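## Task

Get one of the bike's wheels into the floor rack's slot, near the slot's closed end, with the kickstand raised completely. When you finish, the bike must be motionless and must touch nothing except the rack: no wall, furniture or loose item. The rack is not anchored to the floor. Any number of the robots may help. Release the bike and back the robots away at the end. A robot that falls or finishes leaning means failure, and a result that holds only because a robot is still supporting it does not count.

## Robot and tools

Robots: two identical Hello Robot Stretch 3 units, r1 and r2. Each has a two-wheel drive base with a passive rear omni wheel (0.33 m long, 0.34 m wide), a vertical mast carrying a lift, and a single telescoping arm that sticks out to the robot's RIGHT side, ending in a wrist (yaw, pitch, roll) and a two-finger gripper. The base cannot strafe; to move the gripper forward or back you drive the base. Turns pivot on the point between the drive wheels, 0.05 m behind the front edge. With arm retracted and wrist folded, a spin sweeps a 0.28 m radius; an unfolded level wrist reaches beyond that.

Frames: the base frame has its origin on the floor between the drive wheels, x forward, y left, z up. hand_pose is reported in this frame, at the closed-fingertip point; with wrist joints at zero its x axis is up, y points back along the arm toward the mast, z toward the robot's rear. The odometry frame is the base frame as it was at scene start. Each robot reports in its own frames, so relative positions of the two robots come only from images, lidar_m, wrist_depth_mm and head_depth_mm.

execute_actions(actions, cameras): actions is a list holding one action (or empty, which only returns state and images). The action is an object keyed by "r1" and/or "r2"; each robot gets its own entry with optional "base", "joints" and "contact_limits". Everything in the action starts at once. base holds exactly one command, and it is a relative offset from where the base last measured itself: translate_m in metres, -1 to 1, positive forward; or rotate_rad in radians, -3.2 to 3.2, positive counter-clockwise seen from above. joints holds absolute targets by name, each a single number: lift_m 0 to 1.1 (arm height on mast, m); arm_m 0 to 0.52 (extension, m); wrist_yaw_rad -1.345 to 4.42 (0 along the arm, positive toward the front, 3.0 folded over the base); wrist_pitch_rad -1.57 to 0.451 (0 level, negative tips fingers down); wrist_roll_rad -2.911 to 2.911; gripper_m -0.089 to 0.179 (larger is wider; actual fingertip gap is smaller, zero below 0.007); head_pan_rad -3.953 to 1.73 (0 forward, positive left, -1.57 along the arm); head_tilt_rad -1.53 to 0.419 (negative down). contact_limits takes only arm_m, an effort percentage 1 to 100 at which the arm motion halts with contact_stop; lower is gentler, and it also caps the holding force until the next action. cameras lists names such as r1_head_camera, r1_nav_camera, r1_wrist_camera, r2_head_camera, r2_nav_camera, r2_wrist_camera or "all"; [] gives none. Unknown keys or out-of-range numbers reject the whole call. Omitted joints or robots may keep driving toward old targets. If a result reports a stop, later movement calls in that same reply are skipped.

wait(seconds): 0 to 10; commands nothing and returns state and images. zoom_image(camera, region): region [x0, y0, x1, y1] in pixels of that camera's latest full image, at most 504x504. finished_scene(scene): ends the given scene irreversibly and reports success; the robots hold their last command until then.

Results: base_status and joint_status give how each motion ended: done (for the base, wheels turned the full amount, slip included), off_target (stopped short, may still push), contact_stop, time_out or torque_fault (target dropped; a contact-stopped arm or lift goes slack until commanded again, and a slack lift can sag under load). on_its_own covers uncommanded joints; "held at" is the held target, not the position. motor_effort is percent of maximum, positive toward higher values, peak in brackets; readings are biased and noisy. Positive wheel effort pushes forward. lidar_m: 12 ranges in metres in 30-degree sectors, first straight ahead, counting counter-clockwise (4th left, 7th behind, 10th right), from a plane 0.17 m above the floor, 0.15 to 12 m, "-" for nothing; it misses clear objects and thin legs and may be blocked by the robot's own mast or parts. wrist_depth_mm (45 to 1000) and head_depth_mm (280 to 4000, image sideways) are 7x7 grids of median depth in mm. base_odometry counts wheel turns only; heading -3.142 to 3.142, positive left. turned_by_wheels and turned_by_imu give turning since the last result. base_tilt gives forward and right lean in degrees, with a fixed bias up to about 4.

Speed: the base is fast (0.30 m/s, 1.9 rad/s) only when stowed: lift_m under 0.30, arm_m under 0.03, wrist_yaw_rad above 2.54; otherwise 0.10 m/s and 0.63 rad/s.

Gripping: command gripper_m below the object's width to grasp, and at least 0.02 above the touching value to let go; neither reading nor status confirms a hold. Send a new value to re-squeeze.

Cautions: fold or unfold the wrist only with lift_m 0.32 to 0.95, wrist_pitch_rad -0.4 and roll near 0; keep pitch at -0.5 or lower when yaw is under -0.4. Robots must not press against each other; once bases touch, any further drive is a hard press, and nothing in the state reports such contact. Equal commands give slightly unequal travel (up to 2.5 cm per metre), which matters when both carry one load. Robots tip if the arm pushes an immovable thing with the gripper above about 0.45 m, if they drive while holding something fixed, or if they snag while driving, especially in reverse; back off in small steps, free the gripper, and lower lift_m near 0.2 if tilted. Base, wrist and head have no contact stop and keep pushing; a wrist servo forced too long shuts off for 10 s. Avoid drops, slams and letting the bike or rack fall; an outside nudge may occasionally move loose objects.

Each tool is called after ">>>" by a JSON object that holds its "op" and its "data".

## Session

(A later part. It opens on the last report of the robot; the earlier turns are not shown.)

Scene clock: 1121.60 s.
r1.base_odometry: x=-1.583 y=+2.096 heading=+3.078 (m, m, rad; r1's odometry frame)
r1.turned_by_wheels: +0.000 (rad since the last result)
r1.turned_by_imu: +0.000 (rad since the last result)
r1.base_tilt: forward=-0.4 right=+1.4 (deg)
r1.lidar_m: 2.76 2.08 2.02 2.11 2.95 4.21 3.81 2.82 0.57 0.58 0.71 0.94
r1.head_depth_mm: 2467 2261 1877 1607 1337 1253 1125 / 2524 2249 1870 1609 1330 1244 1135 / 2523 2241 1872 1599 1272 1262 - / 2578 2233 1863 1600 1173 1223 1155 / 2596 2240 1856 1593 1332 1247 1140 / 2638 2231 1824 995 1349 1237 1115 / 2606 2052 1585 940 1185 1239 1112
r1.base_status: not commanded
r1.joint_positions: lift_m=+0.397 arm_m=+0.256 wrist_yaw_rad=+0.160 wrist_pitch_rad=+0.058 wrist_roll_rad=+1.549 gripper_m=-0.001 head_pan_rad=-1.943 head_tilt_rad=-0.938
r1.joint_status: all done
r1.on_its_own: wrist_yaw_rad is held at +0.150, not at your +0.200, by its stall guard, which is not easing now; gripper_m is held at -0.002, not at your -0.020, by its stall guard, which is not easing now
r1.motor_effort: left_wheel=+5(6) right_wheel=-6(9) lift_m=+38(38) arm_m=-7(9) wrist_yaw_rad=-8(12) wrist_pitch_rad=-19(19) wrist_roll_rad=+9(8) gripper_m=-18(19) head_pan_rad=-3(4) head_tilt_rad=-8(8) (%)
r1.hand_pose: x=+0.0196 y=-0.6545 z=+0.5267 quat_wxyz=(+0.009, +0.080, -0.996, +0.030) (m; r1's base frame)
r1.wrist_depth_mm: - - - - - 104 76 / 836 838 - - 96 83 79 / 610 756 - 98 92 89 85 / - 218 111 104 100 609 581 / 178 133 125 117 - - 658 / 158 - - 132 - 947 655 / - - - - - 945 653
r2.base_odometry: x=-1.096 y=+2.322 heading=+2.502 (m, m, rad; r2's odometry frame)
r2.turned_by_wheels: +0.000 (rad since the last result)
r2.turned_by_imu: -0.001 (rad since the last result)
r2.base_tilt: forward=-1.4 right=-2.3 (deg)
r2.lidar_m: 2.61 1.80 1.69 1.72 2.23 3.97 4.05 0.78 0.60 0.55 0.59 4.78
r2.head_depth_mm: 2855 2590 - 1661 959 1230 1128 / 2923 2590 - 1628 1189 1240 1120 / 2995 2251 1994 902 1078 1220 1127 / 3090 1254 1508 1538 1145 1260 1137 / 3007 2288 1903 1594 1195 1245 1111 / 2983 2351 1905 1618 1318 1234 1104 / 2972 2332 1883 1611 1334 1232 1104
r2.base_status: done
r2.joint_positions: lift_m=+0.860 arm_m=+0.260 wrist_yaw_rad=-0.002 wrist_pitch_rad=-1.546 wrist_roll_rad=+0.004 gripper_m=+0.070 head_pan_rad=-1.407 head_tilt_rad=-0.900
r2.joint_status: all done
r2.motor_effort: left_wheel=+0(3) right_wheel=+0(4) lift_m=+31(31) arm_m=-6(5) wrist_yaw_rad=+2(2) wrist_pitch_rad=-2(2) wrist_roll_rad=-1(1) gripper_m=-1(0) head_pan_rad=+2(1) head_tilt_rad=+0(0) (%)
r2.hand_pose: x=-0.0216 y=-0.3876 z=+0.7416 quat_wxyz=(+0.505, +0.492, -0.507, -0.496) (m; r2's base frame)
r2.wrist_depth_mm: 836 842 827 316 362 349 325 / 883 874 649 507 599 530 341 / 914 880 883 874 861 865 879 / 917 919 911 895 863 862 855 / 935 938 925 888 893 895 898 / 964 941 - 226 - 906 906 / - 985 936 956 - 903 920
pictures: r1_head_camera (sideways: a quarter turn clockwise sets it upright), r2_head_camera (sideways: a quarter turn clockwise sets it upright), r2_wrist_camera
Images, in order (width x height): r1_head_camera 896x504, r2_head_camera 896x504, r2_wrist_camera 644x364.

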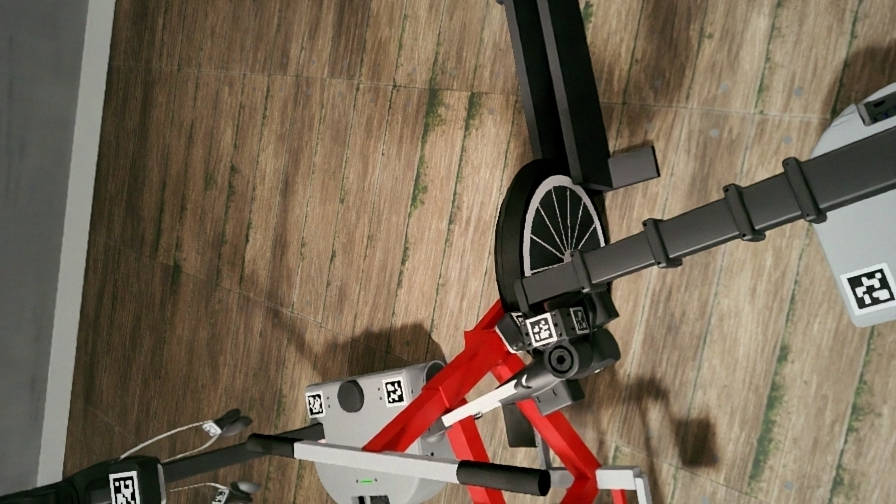

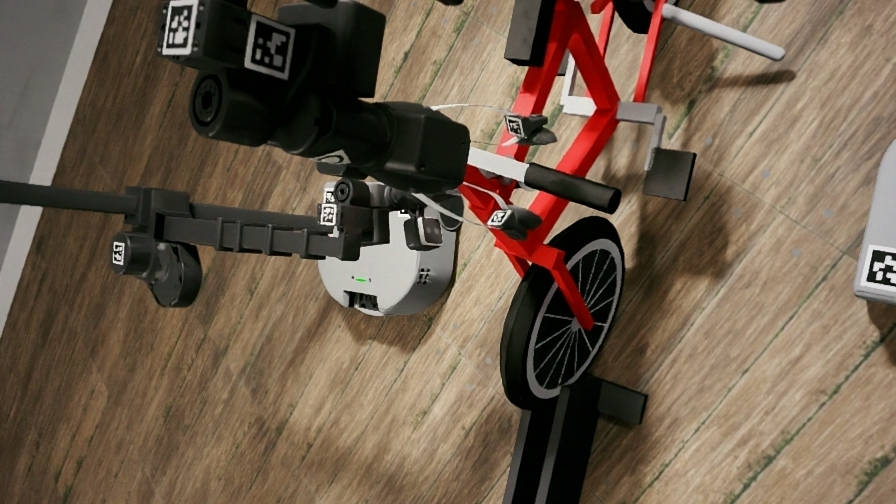

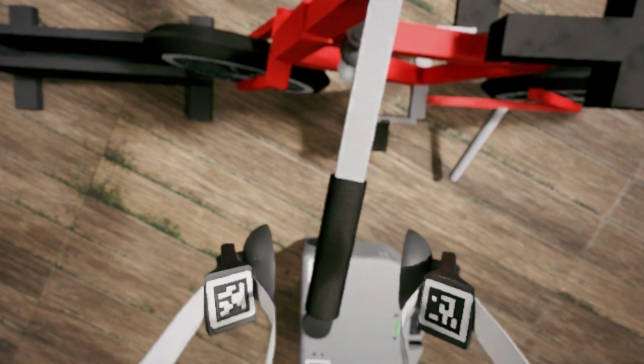

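>>> {"op": "execute_actions", "data": {"actions": [{"r2": {"joints": {"lift_m": 0.74}}}], "cameras": []}}

>>> {"op": "execute_actions", "data": {"actions": [{"r2": {"base": {"translate_m": -0.045}, "joints": {"head_pan_rad": -1.2}}}], "cameras": ["r2_head_camera", "r2_wrist_camera", "r1_head_camera"]}}

Scene clock: 1133.70 s.
r1.base_odometry: x=-1.583 y=+2.096 heading=+3.078 (m, m, rad; r1's odometry frame)
r1.turned_by_wheels: +0.000 (rad since the last result)
r1.turned_by_imu: +0.000 (rad since the last result)
r1.base_tilt: forward=-0.5 right=+1.5 (deg)
r1.lidar_m: 2.78 2.08 2.02 2.11 2.94 4.23 3.82 2.82 0.58 0.57 0.71 0.94
r1.head_depth_mm: 2492 2261 1877 1609 1332 1251 1125 / 2530 2248 1872 1602 1327 1248 1138 / 2517 2257 1870 1600 1277 1270 - / 2548 2236 1866 1603 1173 1226 1155 / 2617 2237 1874 1600 1326 1246 1134 / 2651 2228 1622 998 1351 1243 1122 / 2637 782 1553 943 1187 1242 1115
r1.base_status: not commanded
r1.joint_positions: lift_m=+0.397 arm_m=+0.256 wrist_yaw_rad=+0.160 wrist_pitch_rad=+0.058 wrist_roll_rad=+1.549 gripper_m=-0.001 head_pan_rad=-1.943 head_tilt_rad=-0.938
r1.joint_status: not commanded
r1.on_its_own: wrist_yaw_rad is held at +0.150, not at your +0.200, by its stall guard, which is not easing now; gripper_m is held at -0.002, not at your -0.020, by its stall guard, which is not easing now
r1.motor_effort: left_wheel=+4(5) right_wheel=-6(6) lift_m=+38(38) arm_m=-7(7) wrist_yaw_rad=-8(10) wrist_pitch_rad=-19(19) wrist_roll_rad=+9(9) gripper_m=-19(18) head_pan_rad=-3(4) head_tilt_rad=-8(6) (%)
r1.hand_pose: x=+0.0196 y=-0.6545 z=+0.5267 quat_wxyz=(+0.009, +0.080, -0.996, +0.030) (m; r1's base frame)
r1.wrist_depth_mm: - - - - - 104 76 / 843 - 800 - 96 83 80 / 300 316 - 98 92 89 85 / 484 216 111 104 100 605 586 / 178 134 124 117 - - 657 / 159 - - 132 - 953 652 / - - - - - 967 664
r2.base_odometry: x=-1.096 y=+2.322 heading=+2.502 (m, m, rad; r2's odometry frame)
r2.turned_by_wheels: +0.000 (rad since the last result)
r2.turned_by_imu: -0.001 (rad since the last result)
r2.base_tilt: forward=-1.3 right=-2.3 (deg)
r2.lidar_m: 2.61 1.80 1.69 1.72 2.23 3.97 4.04 0.78 0.61 0.55 0.59 4.77
r2.head_depth_mm: 2811 2427 2043 - - - - / 2910 2442 2062 - 1219 1255 1130 / 2973 2246 1995 1018 1345 1214 1137 / 3026 1248 1516 1539 1137 1250 1131 / 3042 2297 1930 1579 1195 1251 1119 / 3010 2350 1900 1618 1305 1242 1103 / 2959 2327 1893 1604 1329 1230 1103
r2.base_status: not commanded
r2.joint_positions: lift_m=+0.740 arm_m=+0.260 wrist_yaw_rad=-0.002 wrist_pitch_rad=-1.546 wrist_roll_rad=+0.004 gripper_m=+0.070 head_pan_rad=-1.407 head_tilt_rad=-0.900
r2.joint_status: all done
r2.motor_effort: left_wheel=+0(0) right_wheel=+1(0) lift_m=+18(29) arm_m=-6(6) wrist_yaw_rad=+2(2) wrist_pitch_rad=-2(2) wrist_roll_rad=-1(1) gripper_m=+0(1) head_pan_rad=+1(2) head_tilt_rad=-1(0) (%)
r2.hand_pose: x=-0.0216 y=-0.3876 z=+0.6223 quat_wxyz=(+0.505, +0.492, -0.507, -0.496) (m; r2's base frame)
r2.wrist_depth_mm: 656 423 393 351 84 279 277 / 767 769 717 747 86 549 468 / 782 787 763 767 89 742 742 / 798 803 782 789 91 757 754 / 819 819 796 103 96 771 779 / 828 836 - 95 93 794 789 / 842 837 851 96 - 799 791
pictures: none
No camera images: the call's "cameras" was empty. Leave "cameras" out to get every camera's image.

Scene clock: 1135.20 s.
r1.base_odometry: x=-1.583 y=+2.096 heading=+3.078 (m, m, rad; r1's odometry frame)
r1.turned_by_wheels: +0.000 (rad since the last result)
r1.turned_by_imu: +0.000 (rad since the last result)
r1.base_tilt: forward=-0.3 right=+1.4 (deg)
r1.lidar_m: 2.78 2.09 2.02 2.11 2.95 4.21 3.80 2.82 0.58 0.57 0.71 0.94
r1.head_depth_mm: 2462 2249 1884 1618 1349 1248 1126 / 2513 2267 1870 1607 1335 1245 1138 / 2531 2254 1871 1598 1309 1264 - / 2558 2235 1863 1603 1203 1228 1154 / 2610 2236 1871 1607 1329 1246 1135 / 2632 2236 1824 1040 1347 1243 1113 / 2683 2188 1519 921 1138 1241 1117
r1.base_status: not commanded
r1.joint_positions: lift_m=+0.397 arm_m=+0.255 wrist_yaw_rad=+0.163 wrist_pitch_rad=+0.058 wrist_roll_rad=+1.549 gripper_m=-0.001 head_pan_rad=-1.943 head_tilt_rad=-0.938
r1.joint_status: not commanded
r1.on_its_own: wrist_yaw_rad is held at +0.150, not at your +0.200, by its stall guard, which is not easing now; gripper_m is held at -0.002, not at your -0.020, by its stall guard, which is not easing now
r1.motor_effort: left_wheel=+6(5) right_wheel=-6(7) lift_m=+38(38) arm_m=-5(7) wrist_yaw_rad=-11(9) wrist_pitch_rad=-19(18) wrist_roll_rad=+9(9) gripper_m=-18(18) head_pan_rad=-4(4) head_tilt_rad=-7(6) (%)
r1.hand_pose: x=+0.0205 y=-0.6542 z=+0.5267 quat_wxyz=(+0.009, +0.081, -0.996, +0.030) (m; r1's base frame)
r1.wrist_depth_mm: - - - - - 104 76 / - - - - 96 83 80 / 867 729 314 99 92 89 86 / 290 244 111 105 100 611 552 / 159 132 124 117 - - 664 / 154 - - 132 - - 657 / - - - - - 960 656
r2.base_odometry: x=-1.059 y=+2.295 heading=+2.503 (m, m, rad; r2's odometry frame)
r2.turned_by_wheels: +0.001 (rad since the last result)
r2.turned_by_imu: +0.001 (rad since the last result)
r2.base_tilt: forward=-1.4 right=-2.3 (deg)
r2.lidar_m: 2.64 1.82 1.70 1.74 2.25 3.92 4.01 0.78 0.58 0.57 0.59 4.82
r2.head_depth_mm: 2894 2464 1987 - 1086 1244 1134 / 3128 1266 1868 971 1067 1222 1129 / 3077 2241 1616 1512 1028 1233 1122 / 3055 2325 1916 1617 1148 1249 1134 / 2990 2342 1922 1634 1331 1247 1112 / 3010 2300 1913 1609 1360 1242 1108 / 2946 2315 1884 1599 1377 1240 1107
r2.base_status: done
r2.joint_positions: lift_m=+0.740 arm_m=+0.260 wrist_yaw_rad=-0.004 wrist_pitch_rad=-1.545 wrist_roll_rad=+0.004 gripper_m=+0.070 head_pan_rad=-1.207 head_tilt_rad=-0.900
r2.joint_status: all done
r2.on_its_own: right_wheel is at rest, and its effort (-19) is outside its rest range (-18 to +18)
r2.motor_effort: left_wheel=+5(6) right_wheel=-19(20) lift_m=+20(20) arm_m=-6(5) wrist_yaw_rad=+4(4) wrist_pitch_rad=-2(2) wrist_roll_rad=-1(1) gripper_m=-9(10) head_pan_rad=+2(13) head_tilt_rad=+0(0) (%)
r2.hand_pose: x=-0.0216 y=-0.3879 z=+0.6222 quat_wxyz=(+0.504, +0.491, -0.508, -0.496) (m; r2's base frame)
r2.wrist_depth_mm: 709 402 351 89 457 282 286 / 780 699 573 91 543 553 442 / 783 799 768 98 739 750 737 / 797 792 794 779 771 751 755 / 823 814 785 103 777 781 754 / 827 831 100 100 - 801 796 / 850 862 843 103 - 807 805
pictures: r1_head_camera (sideways: a quarter turn clockwise sets it upright), r2_head_camera (sideways: a quarter turn clockwise sets it upright), r2_wrist_camera
Images, in order (width x height): r1_head_camera 896x504, r2_head_camera 896x504, r2_wrist_camera 644x364.

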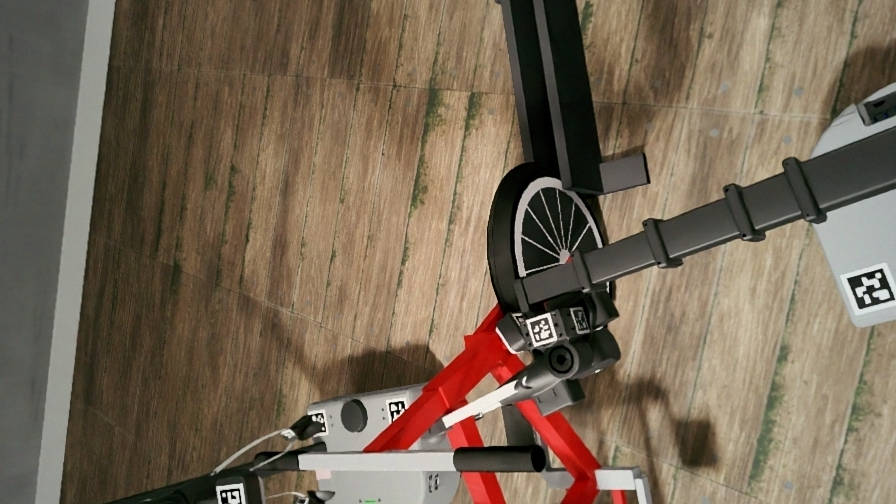

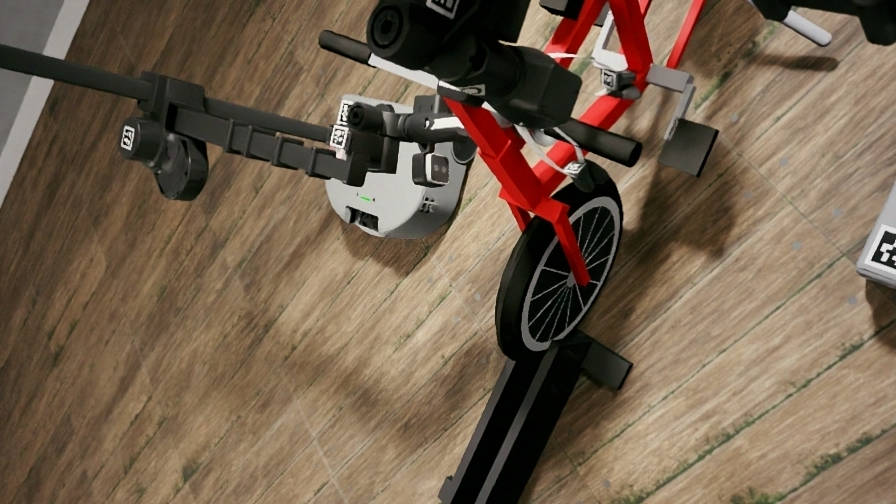

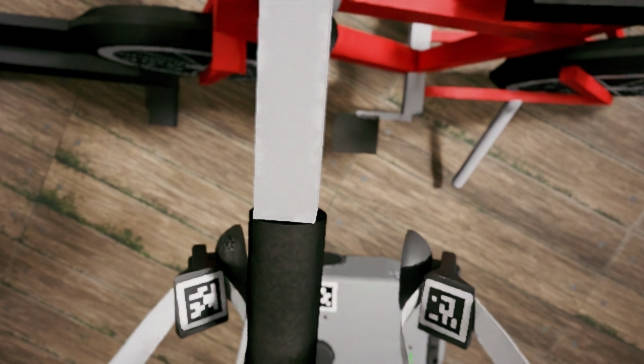

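>>> {"op": "execute_actions", "data": {"actions": [{"r1": {"base": {"translate_m": -0.08}, "joints": {"arm_m": 0.242}}, "r2": {"base": {"translate_m": 0.08}}}], "cameras": ["r2_head_camera", "r2_wrist_camera", "r1_head_camera"]}}

Scene clock: 1152.63 s.
r1.base_odometry: x=-1.503 y=+2.091 heading=+3.079 (m, m, rad; r1's odometry frame)
r1.turned_by_wheels: +0.000 (rad since the last result)
r1.turned_by_imu: -0.001 (rad since the last result)
r1.base_tilt: forward=-0.4 right=+1.5 (deg)
r1.lidar_m: 2.83 2.13 2.06 2.16 3.00 4.16 3.75 2.78 0.56 0.56 0.71 0.92
r1.head_depth_mm: 2442 2269 1874 1609 1341 1250 1124 / 2461 2248 1875 1603 1328 1247 1141 / 2514 2248 1875 1598 1270 1265 - / 2561 2254 1869 1608 1163 1227 1154 / 2575 2242 1862 1598 - 1243 1134 / 2624 2228 1847 1496 1330 1241 1116 / 2627 2151 1516 819 1121 1240 1117
r1.base_status: done
r1.joint_positions: lift_m=+0.397 arm_m=+0.242 wrist_yaw_rad=+0.253 wrist_pitch_rad=+0.065 wrist_roll_rad=+1.541 gripper_m=-0.001 head_pan_rad=-1.943 head_tilt_rad=-0.939
r1.joint_status: all done
r1.on_its_own: wrist_yaw_rad is held at +0.248, not at your +0.200, by its stall guard, which is not easing now; gripper_m is held at -0.002, not at your -0.020, by its stall guard, which is not easing now; wrist_pitch_rad is at rest, and its effort (-22) is outside its rest range (-20 to +32)
r1.motor_effort: left_wheel=+4(29) right_wheel=-7(37) lift_m=+38(38) arm_m=-5(10) wrist_yaw_rad=-4(67) wrist_pitch_rad=-22(22) wrist_roll_rad=+12(12) gripper_m=-18(17) head_pan_rad=-3(4) head_tilt_rad=-8(7) (%)
r1.hand_pose: x=+0.0431 y=-0.6365 z=+0.5283 quat_wxyz=(+0.011, +0.126, -0.991, +0.034) (m; r1's base frame)
r1.wrist_depth_mm: - - - - - 604 75 / - 781 786 770 100 79 74 / 311 320 - 97 87 84 81 / 344 205 107 100 96 93 626 / 158 131 121 113 - - 657 / 157 - - 134 - 986 648 / - - - - - - 649
r2.base_odometry: x=-1.124 y=+2.343 heading=+2.503 (m, m, rad; r2's odometry frame)
r2.turned_by_wheels: +0.000 (rad since the last result)
r2.turned_by_imu: -0.002 (rad since the last result)
r2.base_tilt: forward=-1.3 right=-2.3 (deg)
r2.lidar_m: 2.59 1.78 1.68 1.70 2.21 3.99 4.06 0.79 0.59 0.57 0.60 4.73
r2.head_depth_mm: 2926 2455 1961 - 1174 1247 1135 / 3069 1256 1870 993 1030 1230 1135 / 3121 2197 1598 1540 1118 1238 1125 / 3056 2330 1926 1603 1181 1263 1140 / 3013 2346 1918 1630 1318 1243 1114 / 2980 2334 1891 1603 1361 1233 1112 / 2957 2296 1884 1617 1392 1233 1105
r2.base_status: done
r2.joint_positions: lift_m=+0.740 arm_m=+0.260 wrist_yaw_rad=-0.003 wrist_pitch_rad=-1.551 wrist_roll_rad=+0.004 gripper_m=+0.070 head_pan_rad=-1.207 head_tilt_rad=-0.900
r2.joint_status: not commanded
r2.motor_effort: left_wheel=+0(9) right_wheel=+1(15) lift_m=+20(20) arm_m=-5(5) wrist_yaw_rad=+4(4) wrist_pitch_rad=+0(9) wrist_roll_rad=-1(1) gripper_m=+0(9) head_pan_rad=+3(3) head_tilt_rad=-1(0) (%)
r2.hand_pose: x=-0.0216 y=-0.3864 z=+0.6223 quat_wxyz=(+0.503, +0.493, -0.506, -0.497) (m; r2's base frame)
r2.wrist_depth_mm: 680 407 371 86 521 369 309 / 778 722 728 88 545 558 477 / 780 774 767 90 751 738 744 / 790 785 787 91 762 769 754 / 811 812 800 93 785 773 761 / 852 830 - 95 - 797 786 / 862 836 837 98 - 815 800
pictures: r1_head_camera (sideways: a quarter turn clockwise sets it upright), r2_head_camera (sideways: a quarter turn clockwise sets it upright), r2_wrist_camera
Images, in order (width x height): r1_head_camera 896x504, r2_head_camera 896x504, r2_wrist_camera 644x364.

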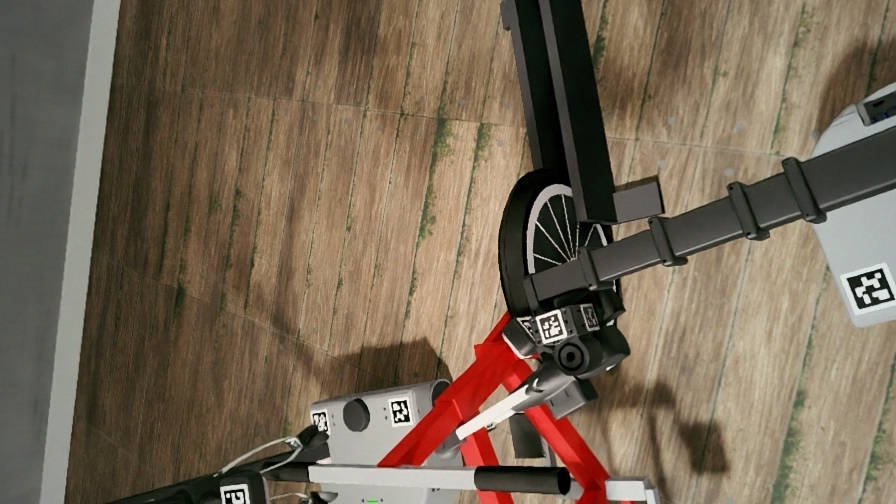

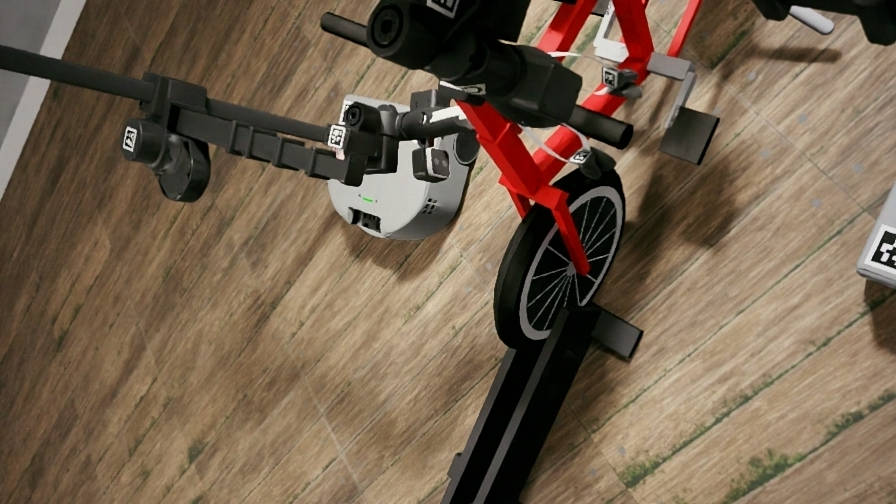

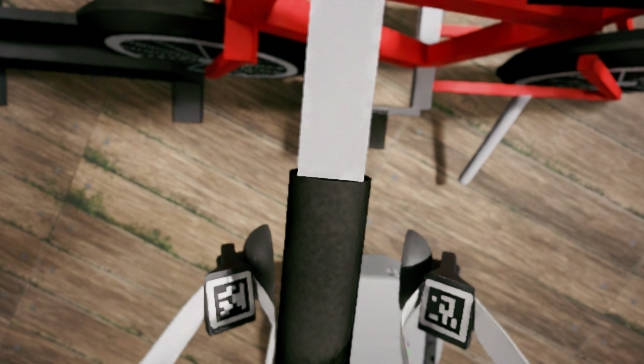

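>>> {"op": "execute_actions", "data": {"actions": [{"r1": {"base": {"translate_m": -0.1}, "joints": {"arm_m": 0.226, "wrist_yaw_rad": 0.25}}, "r2": {"base": {"translate_m": 0.08}}}], "cameras": ["r2_head_camera", "r2_wrist_camera", "r1_head_camera"]}}

Scene clock: 1161.03 s.
r1.base_odometry: x=-1.404 y=+2.085 heading=+3.080 (m, m, rad; r1's odometry frame)
r1.turned_by_wheels: +0.001 (rad since the last result)
r1.turned_by_imu: +0.001 (rad since the last result)
r1.base_tilt: forward=-0.4 right=+1.4 (deg)
r1.lidar_m: 2.90 2.18 2.11 2.21 3.08 4.08 3.66 2.72 0.55 0.54 0.71 0.90
r1.head_depth_mm: 2396 2240 1875 1598 1330 1249 1123 / 2421 2234 1873 1601 1326 1248 1141 / 2470 2235 1864 1603 1272 1267 - / 2533 2235 1861 1601 1123 1232 1152 / 2545 2239 1868 1600 - 1247 1132 / 2597 2241 1849 1472 1330 1241 1118 / 2596 2225 1517 808 1115 1219 1113
r1.base_status: done
r1.joint_positions: lift_m=+0.397 arm_m=+0.226 wrist_yaw_rad=+0.305 wrist_pitch_rad=+0.073 wrist_roll_rad=+1.533 gripper_m=-0.001 head_pan_rad=-1.943 head_tilt_rad=-0.939
r1.joint_status: wrist_yaw_rad off_target (ended at +0.305, target +0.250); the others done
r1.on_its_own: gripper_m is held at -0.002, not at your -0.020, by its stall guard, which is not easing now; left_wheel is at rest, and its effort (+19) is outside its rest range (-18 to +18); right_wheel is at rest, and its effort (-26) is outside its rest range (-18 to +18); wrist_yaw_rad is at rest, and its effort (-44) is outside its rest range (-12 to +12); wrist_pitch_rad is at rest, and its effort (-26) is outside its rest range (-20 to +32)
r1.motor_effort: left_wheel=+19(22) right_wheel=-26(28) lift_m=+37(38) arm_m=-5(8) wrist_yaw_rad=-44(45) wrist_pitch_rad=-26(26) wrist_roll_rad=+16(16) gripper_m=-18(20) head_pan_rad=-4(3) head_tilt_rad=-7(8) (%)
r1.hand_pose: x=+0.0558 y=-0.6169 z=+0.5305 quat_wxyz=(+0.013, +0.151, -0.988, +0.039) (m; r1's base frame)
r1.wrist_depth_mm: - - - - - 603 75 / - 733 792 - 98 76 71 / 279 324 - 97 84 80 77 / 388 205 104 96 93 89 566 / 155 129 118 110 134 - 655 / 160 - - 134 - 988 665 / - - - - - 986 654
r2.base_odometry: x=-1.188 y=+2.391 heading=+2.503 (m, m, rad; r2's odometry frame)
r2.turned_by_wheels: +0.000 (rad since the last result)
r2.turned_by_imu: -0.001 (rad since the last result)
r2.base_tilt: forward=-1.5 right=-2.2 (deg)
r2.lidar_m: 2.53 1.75 1.64 1.67 2.16 4.06 4.15 0.79 0.59 0.58 0.60 4.67
r2.head_depth_mm: 3027 2388 1987 - 1126 1257 1132 / 3036 1298 1923 988 1075 1226 1124 / 3065 1262 1087 1496 1125 1241 1133 / 3052 2352 1940 1610 1174 1251 1130 / 2994 2330 1919 1631 1298 1246 1108 / 2963 2323 1891 1624 1343 1236 1105 / 2943 2317 1895 1586 1398 1233 1108
r2.base_status: done
r2.joint_positions: lift_m=+0.740 arm_m=+0.260 wrist_yaw_rad=-0.003 wrist_pitch_rad=-1.543 wrist_roll_rad=+0.004 gripper_m=+0.070 head_pan_rad=-1.207 head_tilt_rad=-0.900
r2.joint_status: not commanded
r2.motor_effort: left_wheel=+2(3) right_wheel=-6(8) lift_m=+20(20) arm_m=-5(5) wrist_yaw_rad=+3(3) wrist_pitch_rad=-3(3) wrist_roll_rad=-1(1) gripper_m=-3(3) head_pan_rad=+2(2) head_tilt_rad=+0(0) (%)
r2.hand_pose: x=-0.0216 y=-0.3882 z=+0.6221 quat_wxyz=(+0.505, +0.491, -0.508, -0.495) (m; r2's base frame)
r2.wrist_depth_mm: 696 407 394 82 536 376 407 / 773 718 688 85 725 557 497 / 784 773 778 86 759 759 730 / 810 805 784 87 771 759 757 / 804 815 801 89 770 790 778 / 834 818 96 91 - 794 783 / 864 848 834 93 - 798 790
pictures: r1_head_camera (sideways: a quarter turn clockwise sets it upright), r2_head_camera (sideways: a quarter turn clockwise sets it upright), r2_wrist_camera
Images, in order (width x height): r1_head_camera 896x504, r2_head_camera 896x504, r2_wrist_camera 644x364.

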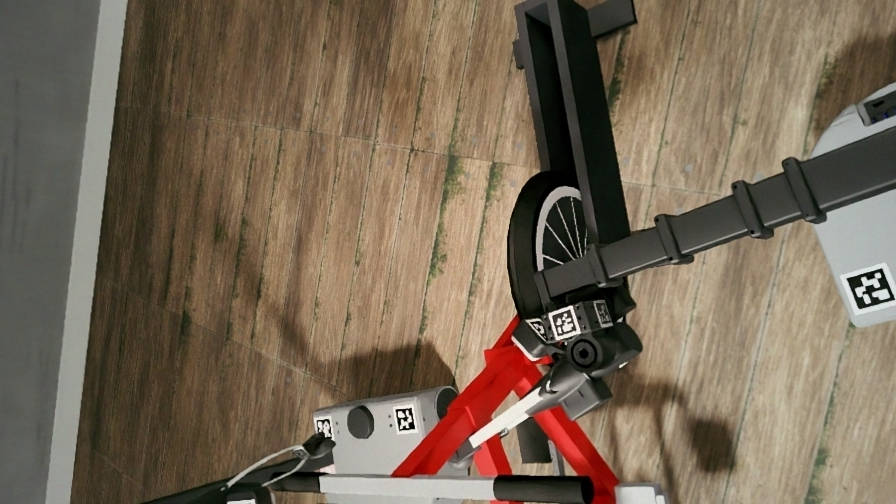

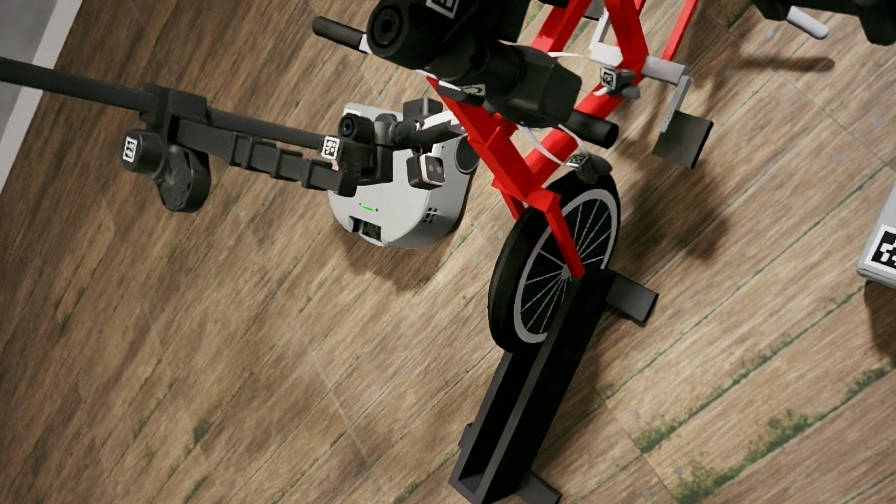

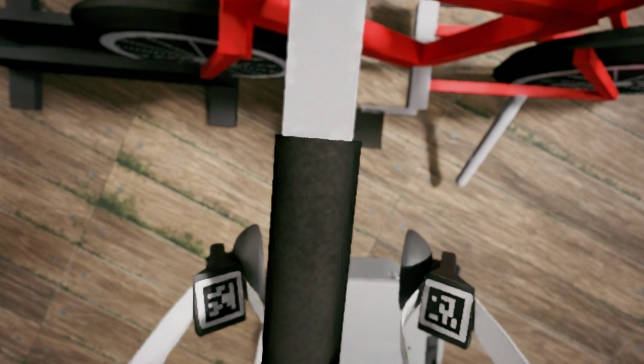

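>>> {"op": "execute_actions", "data": {"actions": [{"r1": {"base": {"translate_m": -0.12}, "joints": {"arm_m": 0.207, "lift_m": 0.405, "wrist_yaw_rad": 0.3}}, "r2": {"base": {"translate_m": 0.125}, "joints": {"arm_m": 0.285}}}], "cameras": ["r2_head_camera", "r2_wrist_camera", "r1_head_camera"]}}

Scene clock: 1170.70 s.
r1.base_odometry: x=-1.284 y=+2.078 heading=+3.080 (m, m, rad; r1's odometry frame)
r1.turned_by_wheels: +0.000 (rad since the last result)
r1.turned_by_imu: -0.001 (rad since the last result)
r1.base_tilt: forward=-0.4 right=+1.5 (deg)
r1.lidar_m: 2.99 2.25 2.17 2.27 3.18 3.97 3.61 2.67 0.53 0.52 0.70 0.87
r1.head_depth_mm: 2329 2265 1867 1609 1384 1247 1128 / 2371 2240 1882 1594 1310 1247 1138 / 2419 2236 1869 1604 1252 1264 - / 2469 2249 1862 1595 1084 1225 1152 / 2498 2221 1867 1601 - 1242 1134 / 2514 2249 1845 1493 1324 1242 1117 / 2602 2219 909 778 1063 1238 1114
r1.base_status: done
r1.joint_positions: lift_m=+0.404 arm_m=+0.207 wrist_yaw_rad=+0.354 wrist_pitch_rad=+0.057 wrist_roll_rad=+1.529 gripper_m=-0.001 head_pan_rad=-1.943 head_tilt_rad=-0.939
r1.joint_status: wrist_yaw_rad off_target (ended at +0.354, target +0.300); the others done
r1.on_its_own: wrist_yaw_rad is held at +0.358, not at your +0.300, by its stall guard, which is not easing now; gripper_m is held at -0.002, not at your -0.020, by its stall guard, which is not easing now
r1.motor_effort: left_wheel=+2(24) right_wheel=-6(38) lift_m=+40(39) arm_m=-1(10) wrist_yaw_rad=+3(50) wrist_pitch_rad=-18(26) wrist_roll_rad=+17(20) gripper_m=-19(18) head_pan_rad=-3(3) head_tilt_rad=-8(7) (%)
r1.hand_pose: x=+0.0678 y=-0.5933 z=+0.5332 quat_wxyz=(+0.016, +0.175, -0.984, +0.031) (m; r1's base frame)
r1.wrist_depth_mm: - 779 767 - - 671 78 / 296 589 - - 99 78 69 / 286 302 - 99 83 78 76 / - 201 103 94 91 89 87 / 150 126 117 109 103 - 663 / 157 - - 138 172 937 659 / - - - - - - 652
r2.base_odometry: x=-1.288 y=+2.465 heading=+2.503 (m, m, rad; r2's odometry frame)
r2.turned_by_wheels: +0.000 (rad since the last result)
r2.turned_by_imu: -0.002 (rad since the last result)
r2.base_tilt: forward=-1.4 right=-2.3 (deg)
r2.lidar_m: 2.45 1.69 1.58 1.61 2.09 4.18 4.27 0.80 0.60 0.59 0.61 4.55
r2.head_depth_mm: 3056 2460 2048 - 1157 1248 1134 / 2984 1272 1909 1000 1124 1232 1131 / 3077 1252 1078 1509 1156 1253 1129 / 3049 2341 1937 1602 1201 1253 1129 / 3013 2325 1919 1623 1316 1247 1108 / 2978 2341 1908 1614 1379 1234 1119 / 2930 2303 1899 1611 1399 1230 1099
r2.base_status: done
r2.joint_positions: lift_m=+0.740 arm_m=+0.285 wrist_yaw_rad=-0.003 wrist_pitch_rad=-1.551 wrist_roll_rad=+0.000 gripper_m=+0.070 head_pan_rad=-1.207 head_tilt_rad=-0.900
r2.joint_status: all done
r2.motor_effort: left_wheel=+0(7) right_wheel=+1(18) lift_m=+20(20) arm_m=+7(6) wrist_yaw_rad=+4(4) wrist_pitch_rad=+0(3) wrist_roll_rad=+1(1) gripper_m=+0(7) head_pan_rad=+2(2) head_tilt_rad=+0(0) (%)
r2.hand_pose: x=-0.0216 y=-0.4106 z=+0.6223 quat_wxyz=(+0.504, +0.494, -0.505, -0.496) (m; r2's base frame)
r2.wrist_depth_mm: 663 397 354 344 258 299 290 / 747 684 598 513 496 536 447 / 780 783 759 738 742 761 729 / 812 782 782 89 766 754 756 / 816 834 818 89 767 786 775 / 834 841 - 90 91 794 788 / 845 835 855 91 - 810 804
pictures: r1_head_camera (sideways: a quarter turn clockwise sets it upright), r2_head_camera (sideways: a quarter turn clockwise sets it upright), r2_wrist_camera
Images, in order (width x height): r1_head_camera 896x504, r2_head_camera 896x504, r2_wrist_camera 644x364.

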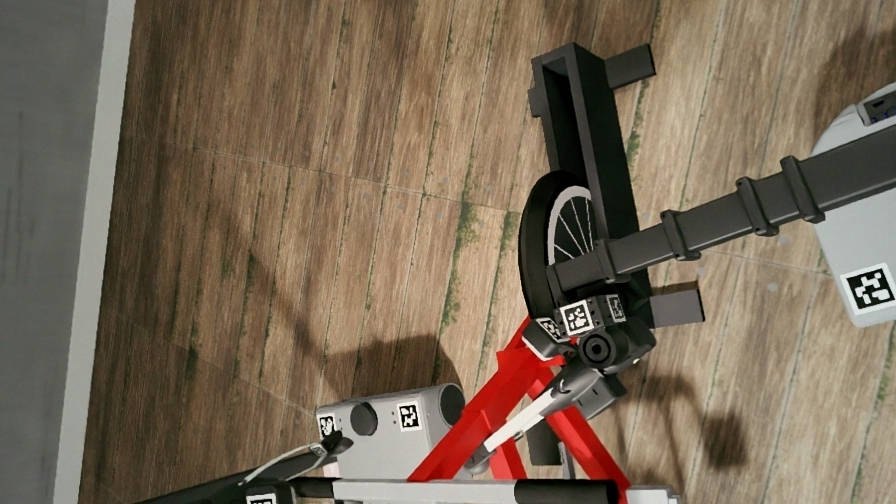

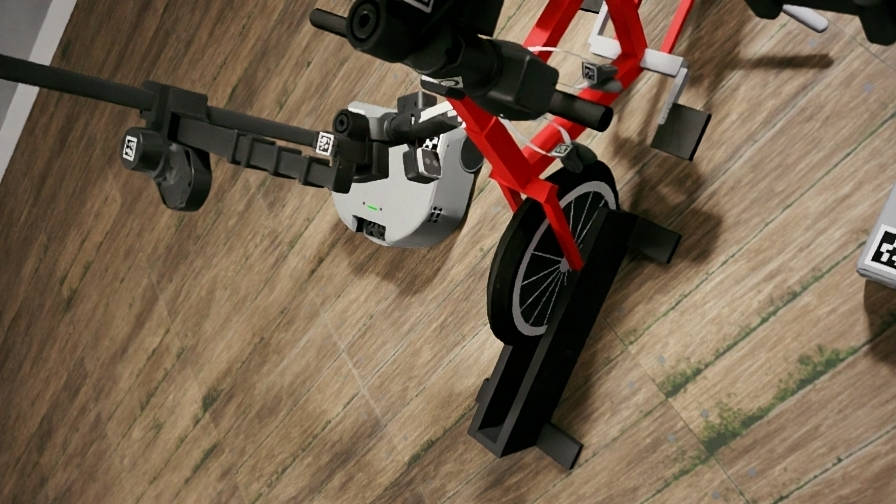

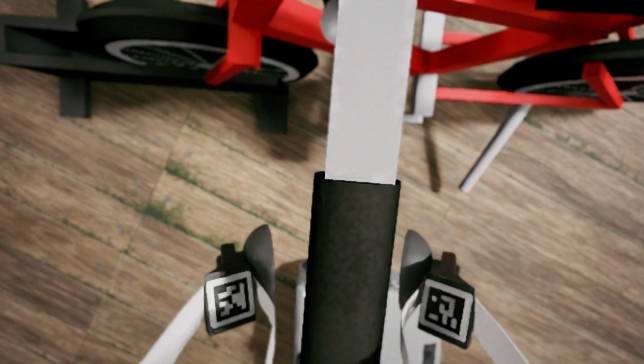

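>>> {"op": "execute_actions", "data": {"actions": [{"r1": {"base": {"translate_m": -0.17}, "joints": {"arm_m": 0.182, "wrist_yaw_rad": 0.35}}, "r2": {"base": {"translate_m": 0.15}, "joints": {"arm_m": 0.3}}}], "cameras": ["r2_head_camera", "r2_wrist_camera", "r1_head_camera"]}}

Scene clock: 1188.87 s.
r1.base_odometry: x=-1.114 y=+2.068 heading=+3.081 (m, m, rad; r1's odometry frame)
r1.turned_by_wheels: +0.000 (rad since the last result)
r1.turned_by_imu: -0.001 (rad since the last result)
r1.base_tilt: forward=-0.4 right=+1.4 (deg)
r1.lidar_m: 3.10 2.34 2.26 2.36 3.29 3.82 3.47 2.57 0.50 0.49 0.68 0.82
r1.head_depth_mm: 2243 2249 1878 1612 1404 1251 1125 / 2303 2260 1867 1607 1401 1244 1138 / 2350 2259 1861 1604 1254 1269 - / 2388 2238 1862 1599 1067 1224 1152 / 2450 2234 1865 1602 1452 1220 1132 / 2513 2224 1851 1526 953 1206 1117 / 2521 2224 1514 1115 1037 1217 1113
r1.base_status: done
r1.joint_positions: lift_m=+0.404 arm_m=+0.182 wrist_yaw_rad=+0.421 wrist_pitch_rad=+0.057 wrist_roll_rad=+1.516 gripper_m=-0.001 head_pan_rad=-1.943 head_tilt_rad=-0.939
r1.joint_status: wrist_yaw_rad off_target (ended at +0.421, target +0.350); the others done
r1.on_its_own: wrist_yaw_rad is held at +0.422, not at your +0.350, by its stall guard, which is not easing now; gripper_m is held at -0.002, not at your -0.020, by its stall guard, which is not easing now
r1.motor_effort: left_wheel=+3(20) right_wheel=-8(30) lift_m=+39(39) arm_m=-2(16) wrist_yaw_rad=+1(46) wrist_pitch_rad=-18(18) wrist_roll_rad=+23(23) gripper_m=-19(19) head_pan_rad=-3(4) head_tilt_rad=-8(6) (%)
r1.hand_pose: x=+0.0838 y=-0.5619 z=+0.5332 quat_wxyz=(+0.021, +0.208, -0.977, +0.033) (m; r1's base frame)
r1.wrist_depth_mm: - 732 741 - - 710 79 / 288 305 - - 98 80 67 / 283 274 342 99 80 74 71 / - 147 101 90 86 84 82 / 142 125 113 106 99 958 649 / - - - 141 188 918 645 / - - - - 217 - 638
r2.base_odometry: x=-1.409 y=+2.554 heading=+2.503 (m, m, rad; r2's odometry frame)
r2.turned_by_wheels: +0.000 (rad since the last result)
r2.turned_by_imu: -0.002 (rad since the last result)
r2.base_tilt: forward=-1.4 right=-2.2 (deg)
r2.lidar_m: 2.35 1.62 1.52 1.55 1.99 4.33 4.42 0.81 0.60 0.60 0.62 4.42
r2.head_depth_mm: 3087 2434 2040 - 1117 1262 1132 / 2879 2198 1953 983 1128 1218 1123 / 3066 1237 1053 1471 1176 1249 1123 / 3121 2346 1947 1569 1223 1254 1133 / 3041 2342 1921 1625 1322 1246 1112 / 3012 2316 1878 1600 1378 1239 1108 / 2952 2299 1898 1596 1395 1235 1101
r2.base_status: done
r2.joint_positions: lift_m=+0.740 arm_m=+0.300 wrist_yaw_rad=+0.000 wrist_pitch_rad=-1.548 wrist_roll_rad=+0.000 gripper_m=+0.070 head_pan_rad=-1.207 head_tilt_rad=-0.900
r2.joint_status: all done
r2.motor_effort: left_wheel=+0(4) right_wheel=+0(12) lift_m=+20(20) arm_m=+5(6) wrist_yaw_rad=-1(4) wrist_pitch_rad=-1(5) wrist_roll_rad=+1(1) gripper_m=+0(4) head_pan_rad=+2(2) head_tilt_rad=-1(0) (%)
r2.hand_pose: x=-0.0216 y=-0.4263 z=+0.6222 quat_wxyz=(+0.506, +0.494, -0.505, -0.495) (m; r2's base frame)
r2.wrist_depth_mm: 751 397 367 81 277 288 285 / 769 605 594 83 533 536 443 / 776 786 762 84 751 745 741 / 810 804 801 85 765 761 752 / 826 812 786 86 776 775 766 / 834 817 - 88 - 798 767 / 864 859 848 91 - 805 799
pictures: r1_head_camera (sideways: a quarter turn clockwise sets it upright), r2_head_camera (sideways: a quarter turn clockwise sets it upright), r2_wrist_camera
Images, in order (width x height): r1_head_camera 896x504, r2_head_camera 896x504, r2_wrist_camera 644x364.

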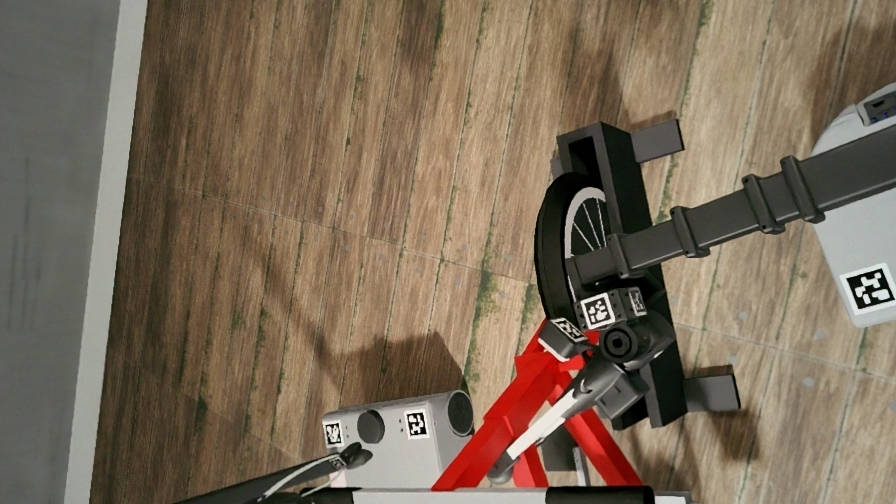

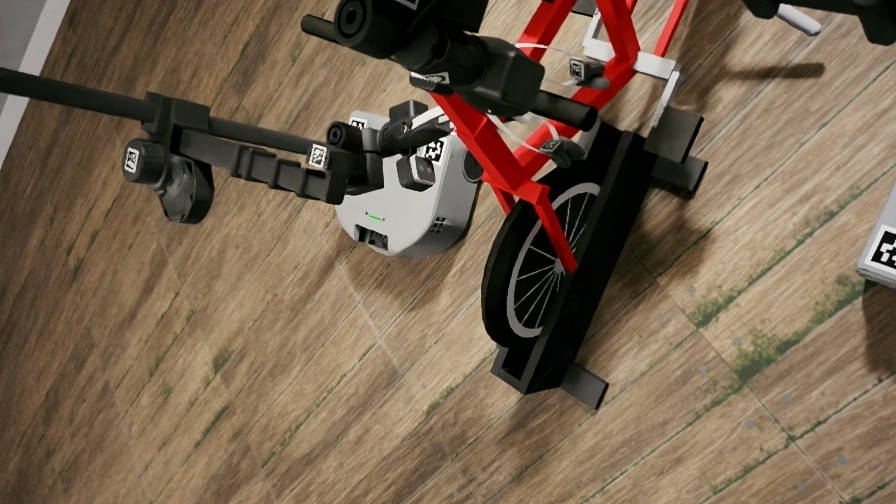

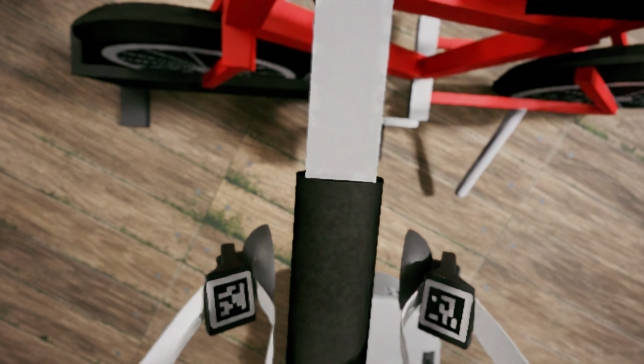

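>>> {"op": "execute_actions", "data": {"actions": [{"r1": {"base": {"translate_m": -0.065}, "joints": {"arm_m": 0.174, "wrist_yaw_rad": 0.42}}, "r2": {"base": {"translate_m": 0.058}}}], "cameras": ["r2_head_camera", "r2_wrist_camera", "r1_head_camera"]}}

Scene clock: 1198.93 s.
r1.base_odometry: x=-1.049 y=+2.064 heading=+3.081 (m, m, rad; r1's odometry frame)
r1.turned_by_wheels: +0.000 (rad since the last result)
r1.turned_by_imu: +0.000 (rad since the last result)
r1.base_tilt: forward=-0.4 right=+1.5 (deg)
r1.lidar_m: 3.14 2.37 2.30 2.40 3.33 3.76 3.44 2.54 0.49 0.48 0.68 0.81
r1.head_depth_mm: 2219 2266 1874 1618 1406 1256 1120 / 2258 2252 1871 1603 1408 1251 1141 / 2311 2244 1879 1597 1253 1250 - / 2350 2245 1870 1601 1100 1224 1155 / 2399 2237 1861 1595 1251 1226 1135 / 2462 2243 1847 1532 938 1204 1117 / 2506 2222 1524 803 1026 1199 1115
r1.base_status: done
r1.joint_positions: lift_m=+0.404 arm_m=+0.174 wrist_yaw_rad=+0.430 wrist_pitch_rad=+0.057 wrist_roll_rad=+1.515 gripper_m=-0.001 head_pan_rad=-1.943 head_tilt_rad=-0.939
r1.joint_status: all done
r1.on_its_own: gripper_m is held at -0.002, not at your -0.020, by its stall guard, which is not easing now
r1.motor_effort: left_wheel=+5(10) right_wheel=-11(14) lift_m=+39(39) arm_m=-4(5) wrist_yaw_rad=-8(22) wrist_pitch_rad=-18(18) wrist_roll_rad=+24(24) gripper_m=-18(19) head_pan_rad=-3(3) head_tilt_rad=-7(9) (%)
r1.hand_pose: x=+0.0859 y=-0.5531 z=+0.5332 quat_wxyz=(+0.022, +0.213, -0.976, +0.033) (m; r1's base frame)
r1.wrist_depth_mm: - 747 784 - - 708 79 / 293 304 - - 98 80 67 / 283 262 347 99 80 73 70 / - 147 101 90 86 83 81 / 141 124 113 105 98 962 646 / - - - 141 188 930 654 / - - - - 219 - 648
r2.base_odometry: x=-1.455 y=+2.589 heading=+2.503 (m, m, rad; r2's odometry frame)
r2.turned_by_wheels: +0.000 (rad since the last result)
r2.turned_by_imu: -0.001 (rad since the last result)
r2.base_tilt: forward=-1.4 right=-2.3 (deg)
r2.lidar_m: 2.31 1.59 1.50 1.52 1.97 4.38 4.47 0.82 0.60 0.60 0.62 4.36
r2.head_depth_mm: 3146 2436 2042 - 1126 1242 1126 / 2935 2211 1958 982 1184 1226 1130 / 3112 1219 1044 1470 1178 1242 1125 / 3031 2358 1925 1557 1243 1249 1142 / 2991 2339 1913 1627 1331 1242 1110 / 3004 2318 1914 1623 1405 1233 1109 / 2943 2286 1904 1609 1393 1231 1104
r2.base_status: done
r2.joint_positions: lift_m=+0.740 arm_m=+0.300 wrist_yaw_rad=+0.000 wrist_pitch_rad=-1.547 wrist_roll_rad=+0.000 gripper_m=+0.070 head_pan_rad=-1.207 head_tilt_rad=-0.900
r2.joint_status: not commanded
r2.motor_effort: left_wheel=+1(5) right_wheel=-1(4) lift_m=+20(20) arm_m=+6(6) wrist_yaw_rad=+0(0) wrist_pitch_rad=-2(3) wrist_roll_rad=+1(1) gripper_m=-1(2) head_pan_rad=+2(2) head_tilt_rad=-1(0) (%)
r2.hand_pose: x=-0.0216 y=-0.4267 z=+0.6222 quat_wxyz=(+0.506, +0.494, -0.506, -0.494) (m; r2's base frame)
r2.wrist_depth_mm: 759 395 373 80 539 291 289 / 784 616 602 82 542 544 436 / 785 774 780 84 751 756 745 / 807 786 789 85 776 765 765 / 823 812 806 86 784 770 770 / 833 834 - 88 - 788 781 / 856 849 846 90 - 802 802
pictures: r1_head_camera (sideways: a quarter turn clockwise sets it upright), r2_head_camera (sideways: a quarter turn clockwise sets it upright), r2_wrist_camera
Images, in order (width x height): r1_head_camera 896x504, r2_head_camera 896x504, r2_wrist_camera 644x364.

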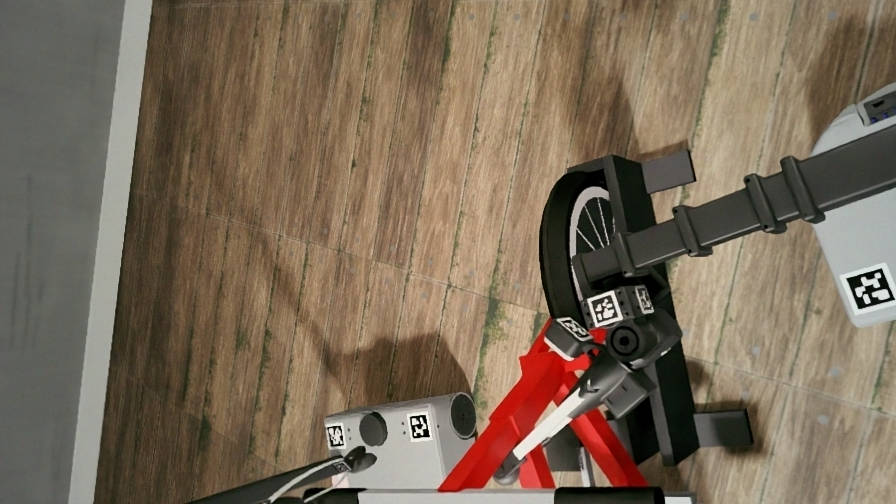

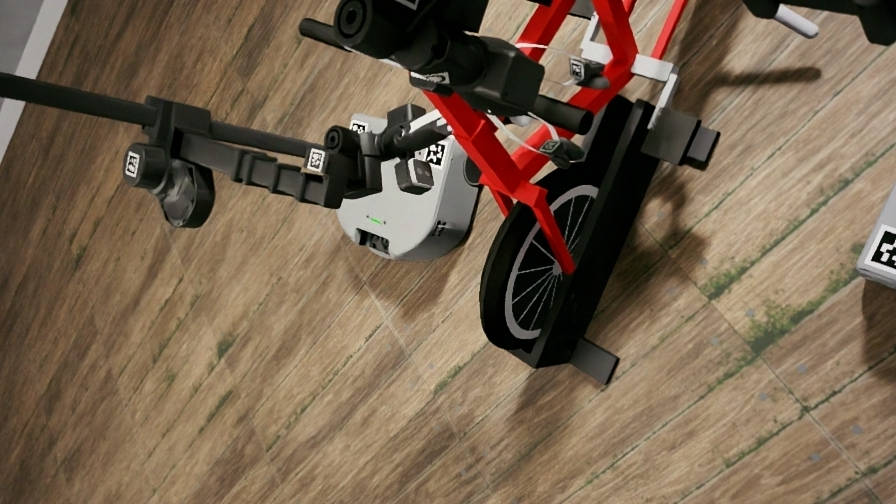

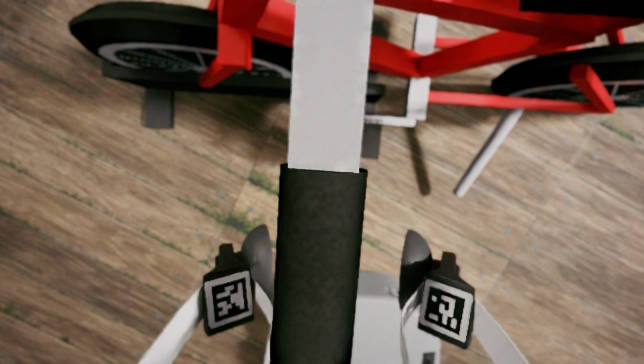

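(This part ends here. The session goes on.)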